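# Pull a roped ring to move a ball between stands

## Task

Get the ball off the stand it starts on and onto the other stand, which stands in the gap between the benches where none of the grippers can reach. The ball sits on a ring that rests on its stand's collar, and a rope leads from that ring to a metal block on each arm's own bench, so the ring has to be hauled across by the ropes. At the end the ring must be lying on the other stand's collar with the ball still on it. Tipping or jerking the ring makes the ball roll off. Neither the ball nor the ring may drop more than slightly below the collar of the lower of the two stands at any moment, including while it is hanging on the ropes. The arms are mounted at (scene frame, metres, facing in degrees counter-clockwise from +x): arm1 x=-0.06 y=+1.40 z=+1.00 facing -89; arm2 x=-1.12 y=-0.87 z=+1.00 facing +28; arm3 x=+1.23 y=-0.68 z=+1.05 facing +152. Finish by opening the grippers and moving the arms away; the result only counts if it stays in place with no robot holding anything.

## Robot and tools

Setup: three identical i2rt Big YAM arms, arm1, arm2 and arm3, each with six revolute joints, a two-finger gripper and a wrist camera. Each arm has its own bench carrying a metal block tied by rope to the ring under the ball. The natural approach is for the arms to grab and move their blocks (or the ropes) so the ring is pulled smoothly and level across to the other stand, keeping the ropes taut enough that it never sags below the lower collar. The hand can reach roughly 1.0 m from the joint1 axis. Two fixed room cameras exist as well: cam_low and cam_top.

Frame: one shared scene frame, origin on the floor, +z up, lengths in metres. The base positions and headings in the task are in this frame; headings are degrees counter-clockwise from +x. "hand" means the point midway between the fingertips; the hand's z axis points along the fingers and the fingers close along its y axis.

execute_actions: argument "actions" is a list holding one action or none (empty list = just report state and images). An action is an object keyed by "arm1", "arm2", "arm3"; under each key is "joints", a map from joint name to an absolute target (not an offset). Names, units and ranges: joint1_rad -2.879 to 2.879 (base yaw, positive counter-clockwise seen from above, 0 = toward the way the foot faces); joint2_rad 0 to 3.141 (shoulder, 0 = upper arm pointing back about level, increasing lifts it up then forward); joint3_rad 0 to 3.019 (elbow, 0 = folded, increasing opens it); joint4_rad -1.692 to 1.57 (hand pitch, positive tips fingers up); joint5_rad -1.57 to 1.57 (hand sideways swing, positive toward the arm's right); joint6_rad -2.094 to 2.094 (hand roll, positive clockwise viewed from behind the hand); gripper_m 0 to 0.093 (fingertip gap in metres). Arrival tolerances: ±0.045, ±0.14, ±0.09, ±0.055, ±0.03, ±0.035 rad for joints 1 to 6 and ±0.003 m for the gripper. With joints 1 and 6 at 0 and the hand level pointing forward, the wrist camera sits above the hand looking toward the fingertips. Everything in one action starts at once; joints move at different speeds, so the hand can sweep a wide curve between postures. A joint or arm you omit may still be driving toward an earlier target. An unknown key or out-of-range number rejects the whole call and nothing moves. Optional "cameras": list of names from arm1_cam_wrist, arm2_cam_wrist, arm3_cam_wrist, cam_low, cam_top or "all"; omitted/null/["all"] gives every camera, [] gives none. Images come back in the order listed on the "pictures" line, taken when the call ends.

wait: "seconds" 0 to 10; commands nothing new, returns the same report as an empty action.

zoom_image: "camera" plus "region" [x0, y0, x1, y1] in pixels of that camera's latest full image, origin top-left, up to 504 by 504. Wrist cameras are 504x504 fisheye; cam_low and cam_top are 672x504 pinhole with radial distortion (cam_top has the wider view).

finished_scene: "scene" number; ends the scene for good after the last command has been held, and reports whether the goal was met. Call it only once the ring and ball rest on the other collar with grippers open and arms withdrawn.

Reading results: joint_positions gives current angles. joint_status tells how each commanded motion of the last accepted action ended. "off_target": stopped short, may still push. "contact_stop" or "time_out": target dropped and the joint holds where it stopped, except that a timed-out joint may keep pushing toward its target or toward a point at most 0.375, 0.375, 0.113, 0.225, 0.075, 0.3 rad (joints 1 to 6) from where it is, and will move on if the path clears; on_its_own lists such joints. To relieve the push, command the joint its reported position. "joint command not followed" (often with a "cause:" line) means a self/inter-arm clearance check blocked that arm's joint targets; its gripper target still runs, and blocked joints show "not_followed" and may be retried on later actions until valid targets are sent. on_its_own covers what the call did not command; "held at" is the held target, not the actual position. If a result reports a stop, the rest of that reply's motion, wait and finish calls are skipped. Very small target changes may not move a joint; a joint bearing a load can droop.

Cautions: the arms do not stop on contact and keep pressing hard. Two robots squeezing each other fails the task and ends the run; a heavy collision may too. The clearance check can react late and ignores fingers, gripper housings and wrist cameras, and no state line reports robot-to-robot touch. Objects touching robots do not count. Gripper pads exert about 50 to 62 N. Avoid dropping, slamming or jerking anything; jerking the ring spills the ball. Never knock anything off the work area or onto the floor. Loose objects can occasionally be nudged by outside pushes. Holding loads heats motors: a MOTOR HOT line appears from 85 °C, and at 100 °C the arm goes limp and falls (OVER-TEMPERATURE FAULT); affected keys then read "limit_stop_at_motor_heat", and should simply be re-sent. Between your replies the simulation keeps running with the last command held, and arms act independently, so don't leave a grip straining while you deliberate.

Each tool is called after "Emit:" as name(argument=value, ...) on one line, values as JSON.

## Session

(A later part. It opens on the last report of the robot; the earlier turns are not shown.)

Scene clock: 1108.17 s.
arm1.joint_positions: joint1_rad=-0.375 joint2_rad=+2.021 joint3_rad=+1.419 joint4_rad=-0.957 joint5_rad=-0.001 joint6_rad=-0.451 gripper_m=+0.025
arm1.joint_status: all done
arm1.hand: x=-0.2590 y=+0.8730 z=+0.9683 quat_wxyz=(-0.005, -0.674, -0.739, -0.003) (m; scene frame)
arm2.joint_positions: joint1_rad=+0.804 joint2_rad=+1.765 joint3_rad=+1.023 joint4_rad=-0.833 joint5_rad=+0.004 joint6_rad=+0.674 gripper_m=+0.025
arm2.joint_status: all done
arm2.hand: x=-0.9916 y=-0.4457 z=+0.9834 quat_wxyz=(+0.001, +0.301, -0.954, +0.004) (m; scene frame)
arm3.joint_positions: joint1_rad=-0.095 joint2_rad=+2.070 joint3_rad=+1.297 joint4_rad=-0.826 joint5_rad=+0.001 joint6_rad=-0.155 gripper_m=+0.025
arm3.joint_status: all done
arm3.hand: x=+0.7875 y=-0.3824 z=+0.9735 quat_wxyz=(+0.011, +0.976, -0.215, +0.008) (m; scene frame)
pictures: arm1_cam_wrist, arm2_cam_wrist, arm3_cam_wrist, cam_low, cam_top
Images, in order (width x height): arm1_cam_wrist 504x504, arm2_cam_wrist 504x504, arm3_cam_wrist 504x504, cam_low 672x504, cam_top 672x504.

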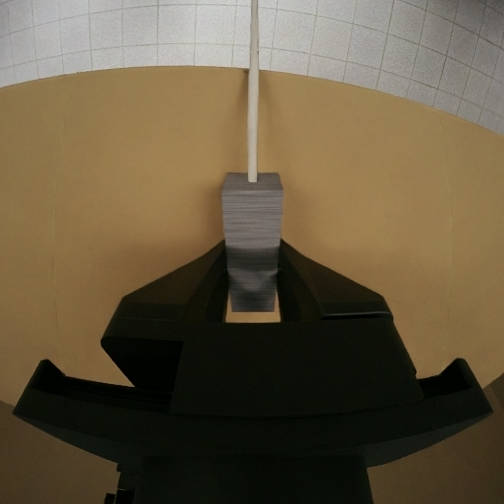

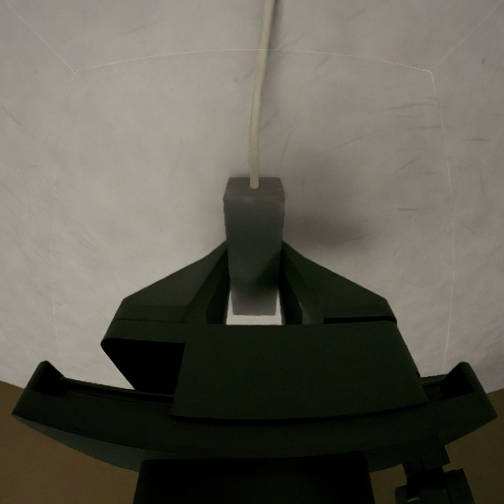

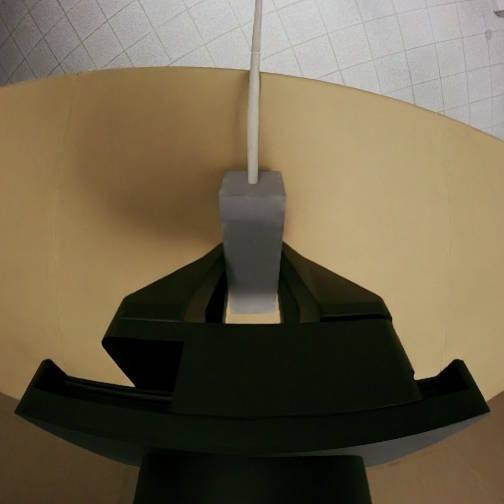

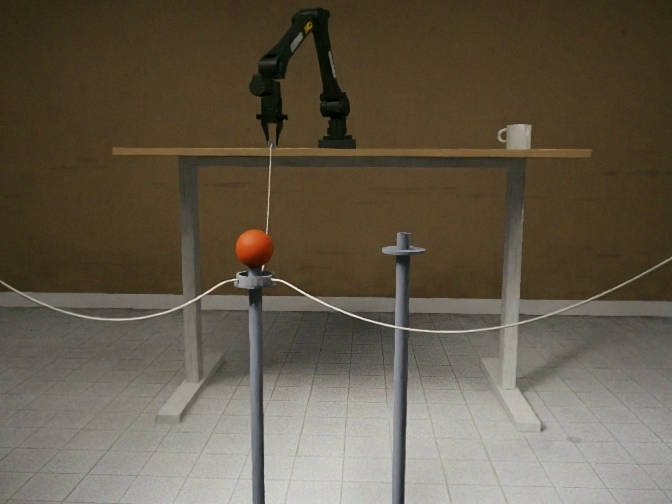

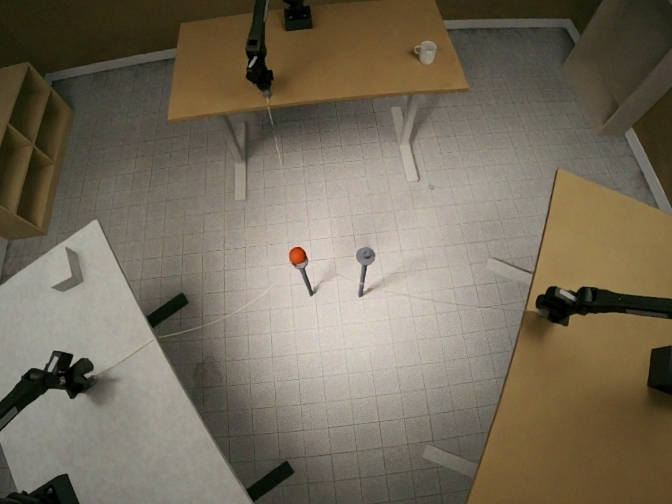

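Emit:
execute_actions(actions=[])

Scene clock: 1122.23 s.
arm1.joint_positions: joint1_rad=-0.375 joint2_rad=+2.021 joint3_rad=+1.419 joint4_rad=-0.957 joint5_rad=-0.001 joint6_rad=-0.451 gripper_m=+0.025
arm1.joint_status: all done
arm1.hand: x=-0.2590 y=+0.8730 z=+0.9683 quat_wxyz=(-0.005, -0.674, -0.739, -0.003) (m; scene frame)
arm2.joint_positions: joint1_rad=+0.804 joint2_rad=+1.765 joint3_rad=+1.023 joint4_rad=-0.833 joint5_rad=+0.004 joint6_rad=+0.674 gripper_m=+0.025
arm2.joint_status: all done
arm2.hand: x=-0.9916 y=-0.4457 z=+0.9834 quat_wxyz=(+0.001, +0.301, -0.954, +0.004) (m; scene frame)
arm3.joint_positions: joint1_rad=-0.095 joint2_rad=+2.070 joint3_rad=+1.297 joint4_rad=-0.826 joint5_rad=+0.001 joint6_rad=-0.155 gripper_m=+0.025
arm3.joint_status: all done
arm3.hand: x=+0.7875 y=-0.3824 z=+0.9735 quat_wxyz=(+0.011, +0.976, -0.215, +0.008) (m; scene frame)
pictures: arm1_cam_wrist, arm2_cam_wrist, arm3_cam_wrist, cam_low, cam_top
Images, in order (width x height): arm1_cam_wrist 504x504, arm2_cam_wrist 504x504, arm3_cam_wrist 504x504, cam_low 672x504, cam_top 672x504.

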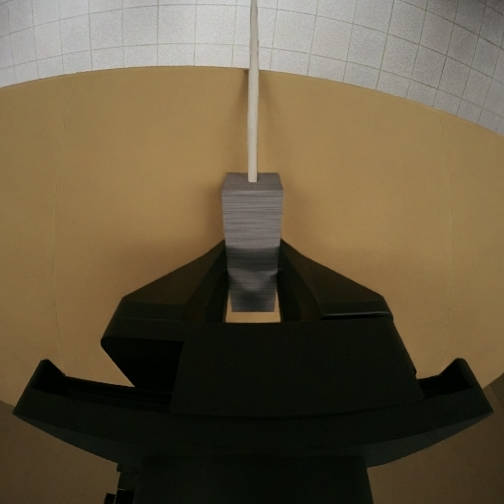

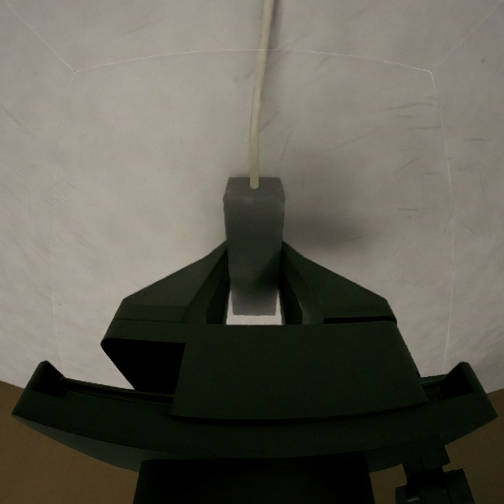

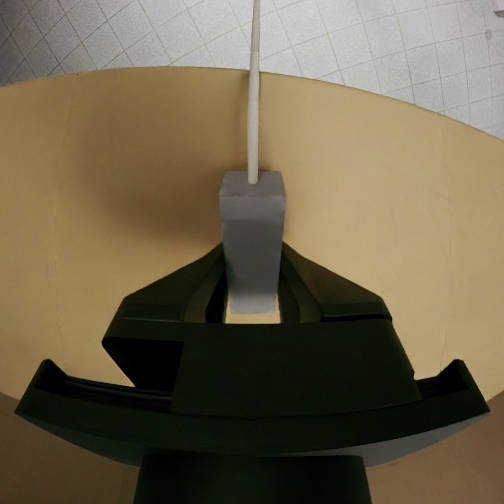

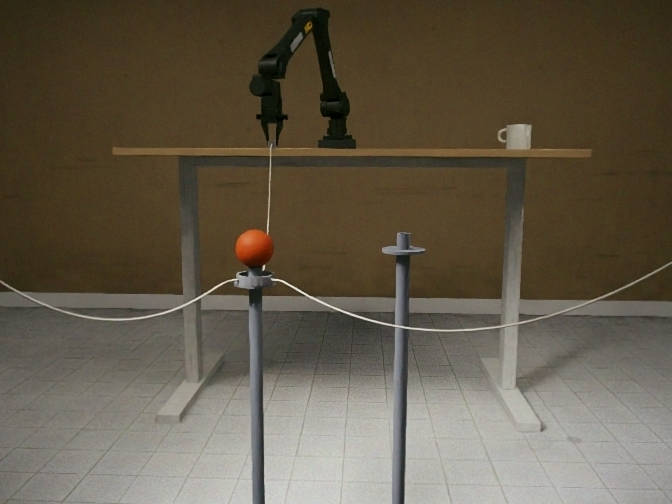

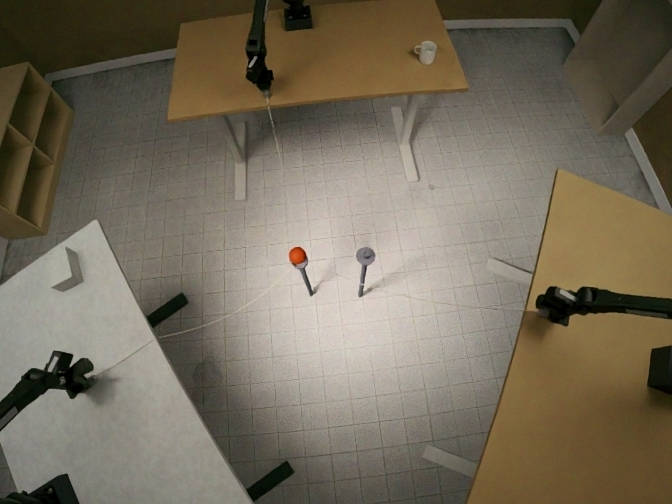

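Emit:
execute_actions(actions=[{"arm1": {"joints": {"gripper_m": 0.055}}, "arm3": {"joints": {"gripper_m": 0.055}}, "arm2": {"joints": {"joint3_rad": 1.003, "joint4_rad": -0.812}}}])

Scene clock: 1126.63 s.
arm1.joint_positions: joint1_rad=-0.375 joint2_rad=+2.020 joint3_rad=+1.419 joint4_rad=-0.957 joint5_rad=-0.001 joint6_rad=-0.451 gripper_m=+0.055
arm1.joint_status: all done
arm1.hand: x=-0.2590 y=+0.8729 z=+0.9686 quat_wxyz=(-0.005, -0.674, -0.739, -0.003) (m; scene frame)
arm2.joint_positions: joint1_rad=+0.804 joint2_rad=+1.765 joint3_rad=+1.012 joint4_rad=-0.821 joint5_rad=+0.004 joint6_rad=+0.674 gripper_m=+0.025
arm2.joint_status: all done
arm2.hand: x=-0.9923 y=-0.4481 z=+0.9803 quat_wxyz=(+0.001, +0.301, -0.954, +0.003) (m; scene frame)
arm3.joint_positions: joint1_rad=-0.095 joint2_rad=+2.064 joint3_rad=+1.297 joint4_rad=-0.826 joint5_rad=+0.001 joint6_rad=-0.155 gripper_m=+0.055
arm3.joint_status: all done
arm3.hand: x=+0.7866 y=-0.3817 z=+0.9762 quat_wxyz=(+0.010, +0.976, -0.215, +0.005) (m; scene frame)
pictures: arm1_cam_wrist, arm2_cam_wrist, arm3_cam_wrist, cam_low, cam_top
Images, in order (width x height): arm1_cam_wrist 504x504, arm2_cam_wrist 504x504, arm3_cam_wrist 504x504, cam_low 672x504, cam_top 672x504.

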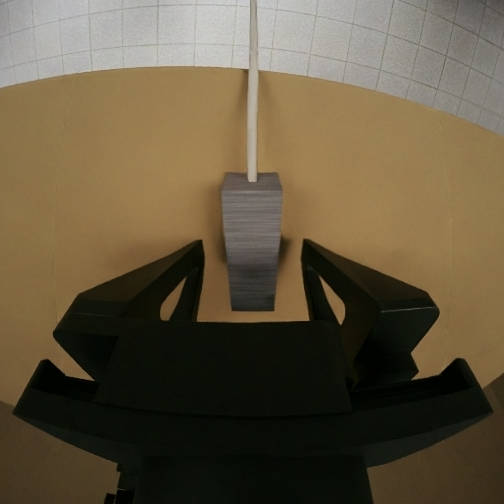

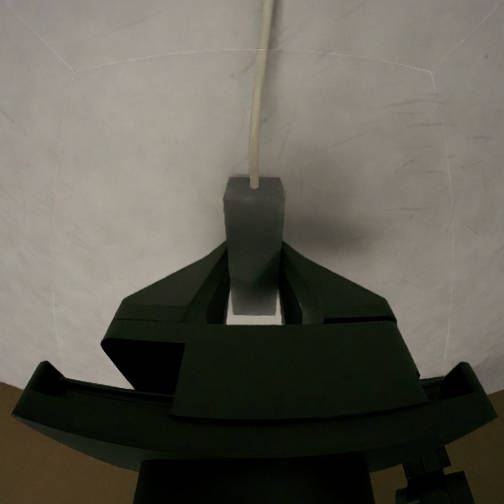

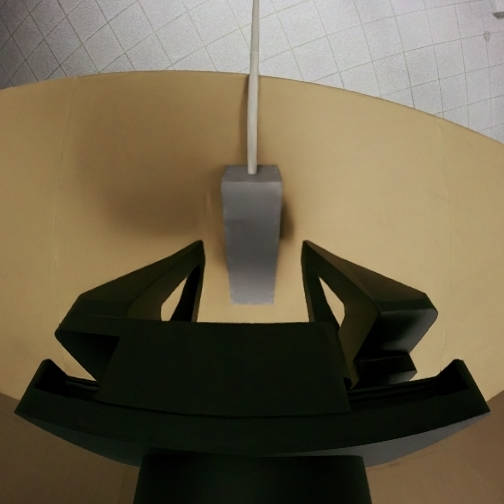

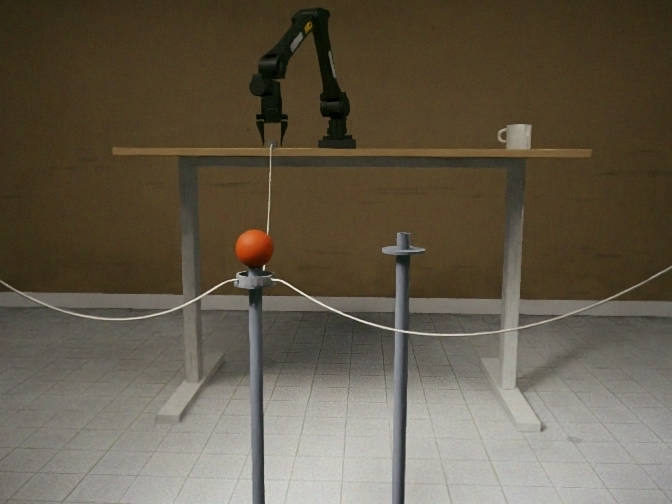

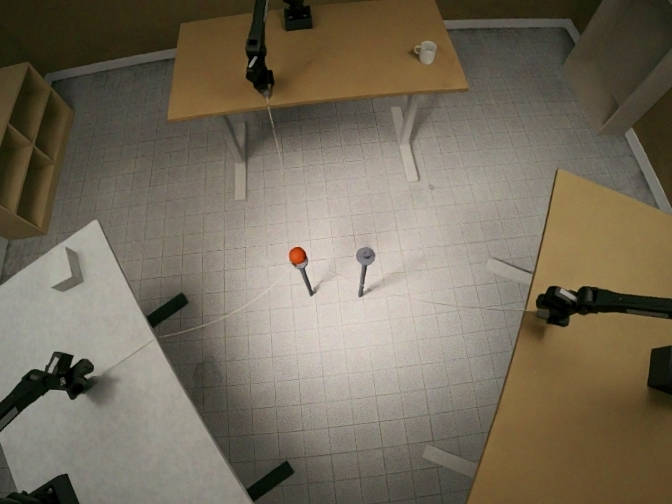

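Emit:
execute_actions(actions=[{"arm2": {"joints": {"gripper_m": 0.055}}}], cameras=["arm2_cam_wrist", "arm3_cam_wrist", "cam_low"])

Emit:
execute_actions(actions=[{"arm1": {"joints": {"joint2_rad": 1.57}}, "arm2": {"joints": {"joint2_rad": 1.32}}, "arm3": {"joints": {"joint2_rad": 1.62}}}])

Scene clock: 1140.43 s.
arm1.joint_positions: joint1_rad=-0.375 joint2_rad=+2.020 joint3_rad=+1.419 joint4_rad=-0.957 joint5_rad=-0.001 joint6_rad=-0.451 gripper_m=+0.055
arm1.joint_status: not commanded
arm1.hand: x=-0.2590 y=+0.8729 z=+0.9686 quat_wxyz=(-0.005, -0.674, -0.739, -0.003) (m; scene frame)
arm2.joint_positions: joint1_rad=+0.804 joint2_rad=+1.763 joint3_rad=+1.012 joint4_rad=-0.821 joint5_rad=+0.004 joint6_rad=+0.674 gripper_m=+0.055
arm2.joint_status: all done
arm2.hand: x=-0.9922 y=-0.4478 z=+0.9812 quat_wxyz=(+0.000, +0.301, -0.954, +0.002) (m; scene frame)
arm3.joint_positions: joint1_rad=-0.095 joint2_rad=+2.064 joint3_rad=+1.297 joint4_rad=-0.826 joint5_rad=+0.001 joint6_rad=-0.155 gripper_m=+0.055
arm3.joint_status: not commanded
arm3.hand: x=+0.7866 y=-0.3817 z=+0.9762 quat_wxyz=(+0.010, +0.976, -0.215, +0.005) (m; scene frame)
pictures: arm2_cam_wrist, arm3_cam_wrist, cam_low
Images, in order (width x height): arm2_cam_wrist 504x504, arm3_cam_wrist 504x504, cam_low 672x504.

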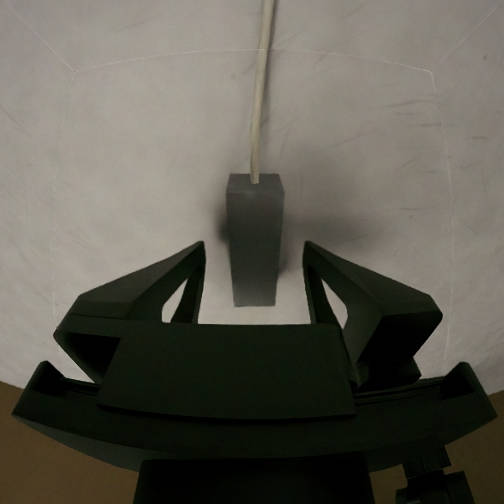

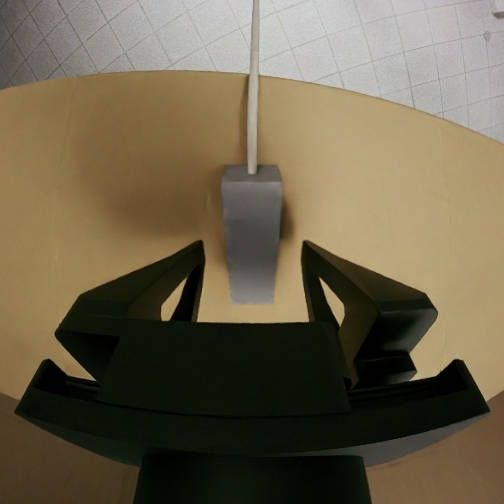

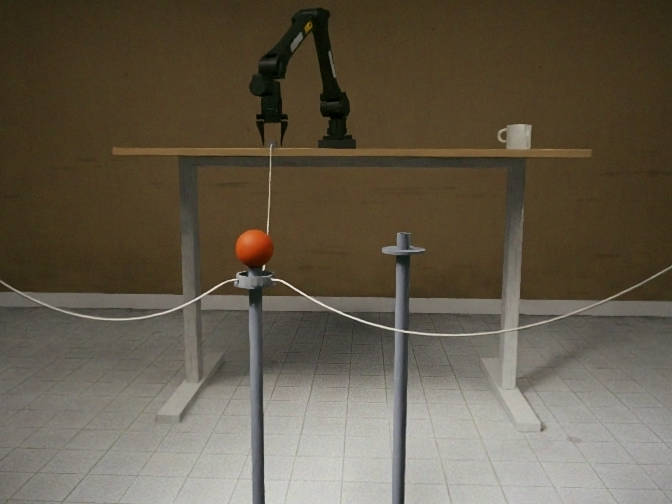

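Scene clock: 1141.90 s.
arm1.joint_positions: joint1_rad=-0.375 joint2_rad=+1.571 joint3_rad=+1.419 joint4_rad=-0.957 joint5_rad=-0.001 joint6_rad=-0.451 gripper_m=+0.055
arm1.joint_status: all done
arm1.hand: x=-0.2667 y=+0.8600 z=+1.2194 quat_wxyz=(-0.088, -0.658, -0.719, +0.204) (m; scene frame)
arm2.joint_positions: joint1_rad=+0.804 joint2_rad=+1.311 joint3_rad=+1.012 joint4_rad=-0.820 joint5_rad=+0.004 joint6_rad=+0.674 gripper_m=+0.055
arm2.joint_status: all done
arm2.hand: x=-0.9853 y=-0.4254 z=+1.1784 quat_wxyz=(-0.125, +0.293, -0.930, -0.184) (m; scene frame)
arm3.joint_positions: joint1_rad=-0.095 joint2_rad=+1.611 joint3_rad=+1.297 joint4_rad=-0.824 joint5_rad=+0.001 joint6_rad=-0.155 gripper_m=+0.055
arm3.joint_status: all done
arm3.hand: x=+0.7559 y=-0.3567 z=+1.2206 quat_wxyz=(-0.073, +0.953, -0.212, -0.205) (m; scene frame)
pictures: arm1_cam_wrist, arm2_cam_wrist, arm3_cam_wrist, cam_low, cam_top
Images, in order (width x height): arm1_cam_wrist 504x504, arm2_cam_wrist 504x504, arm3_cam_wrist 504x504, cam_low 672x504, cam_top 672x504.

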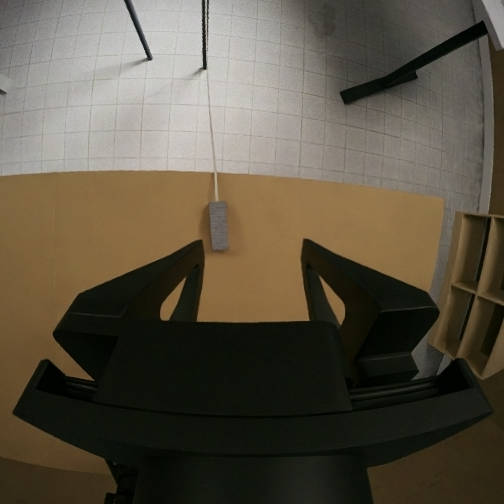

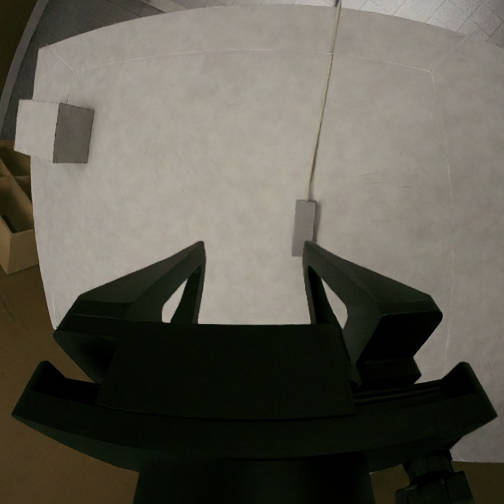

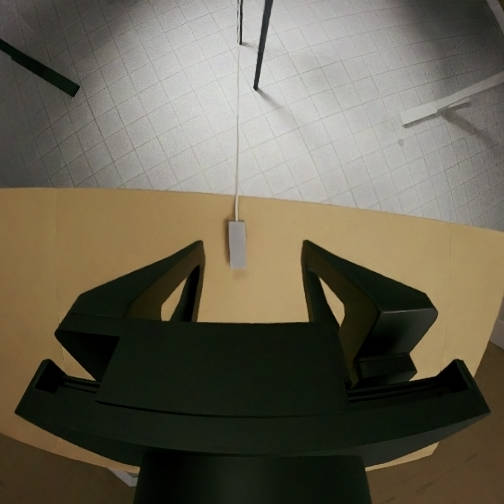

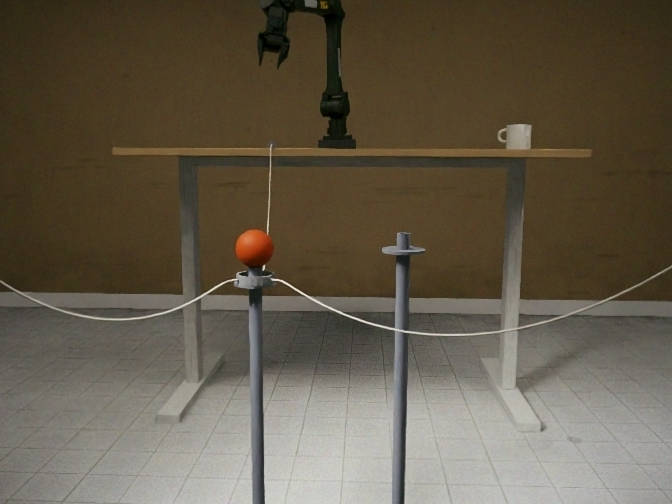

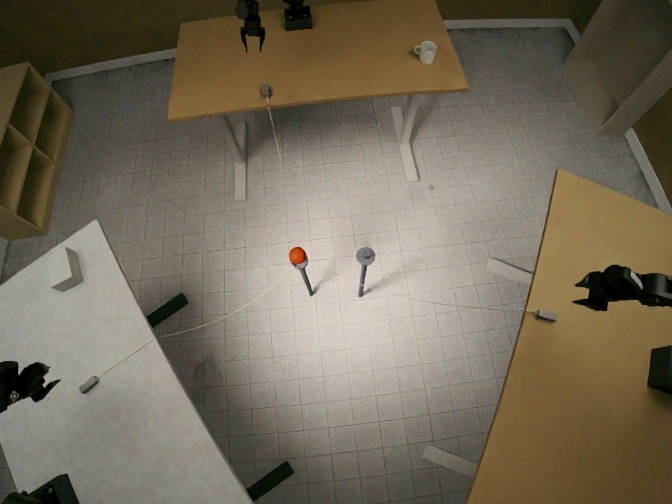

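Emit:
zoom_image(camera="cam_low", region=[200, 200, 310, 310])

Region (200, 200, 310, 310) of cam_low's 672x504 image, scaled by 4.582, with more detail than that image has.

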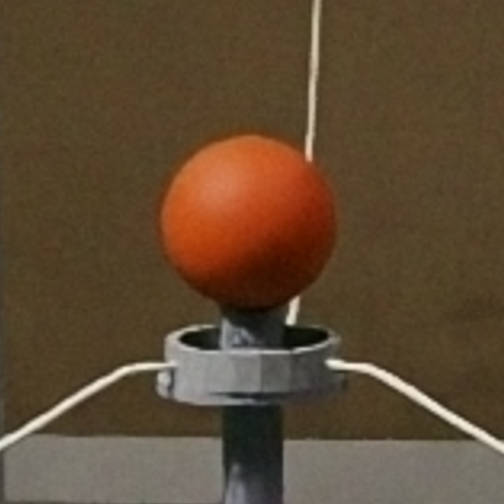

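The ball is on the post, the ring lies flat on the collar, the blocks are resting on the benches and the arms are clear.

Emit:
finished_scene(scene=2)

The scene is finished: the task was done.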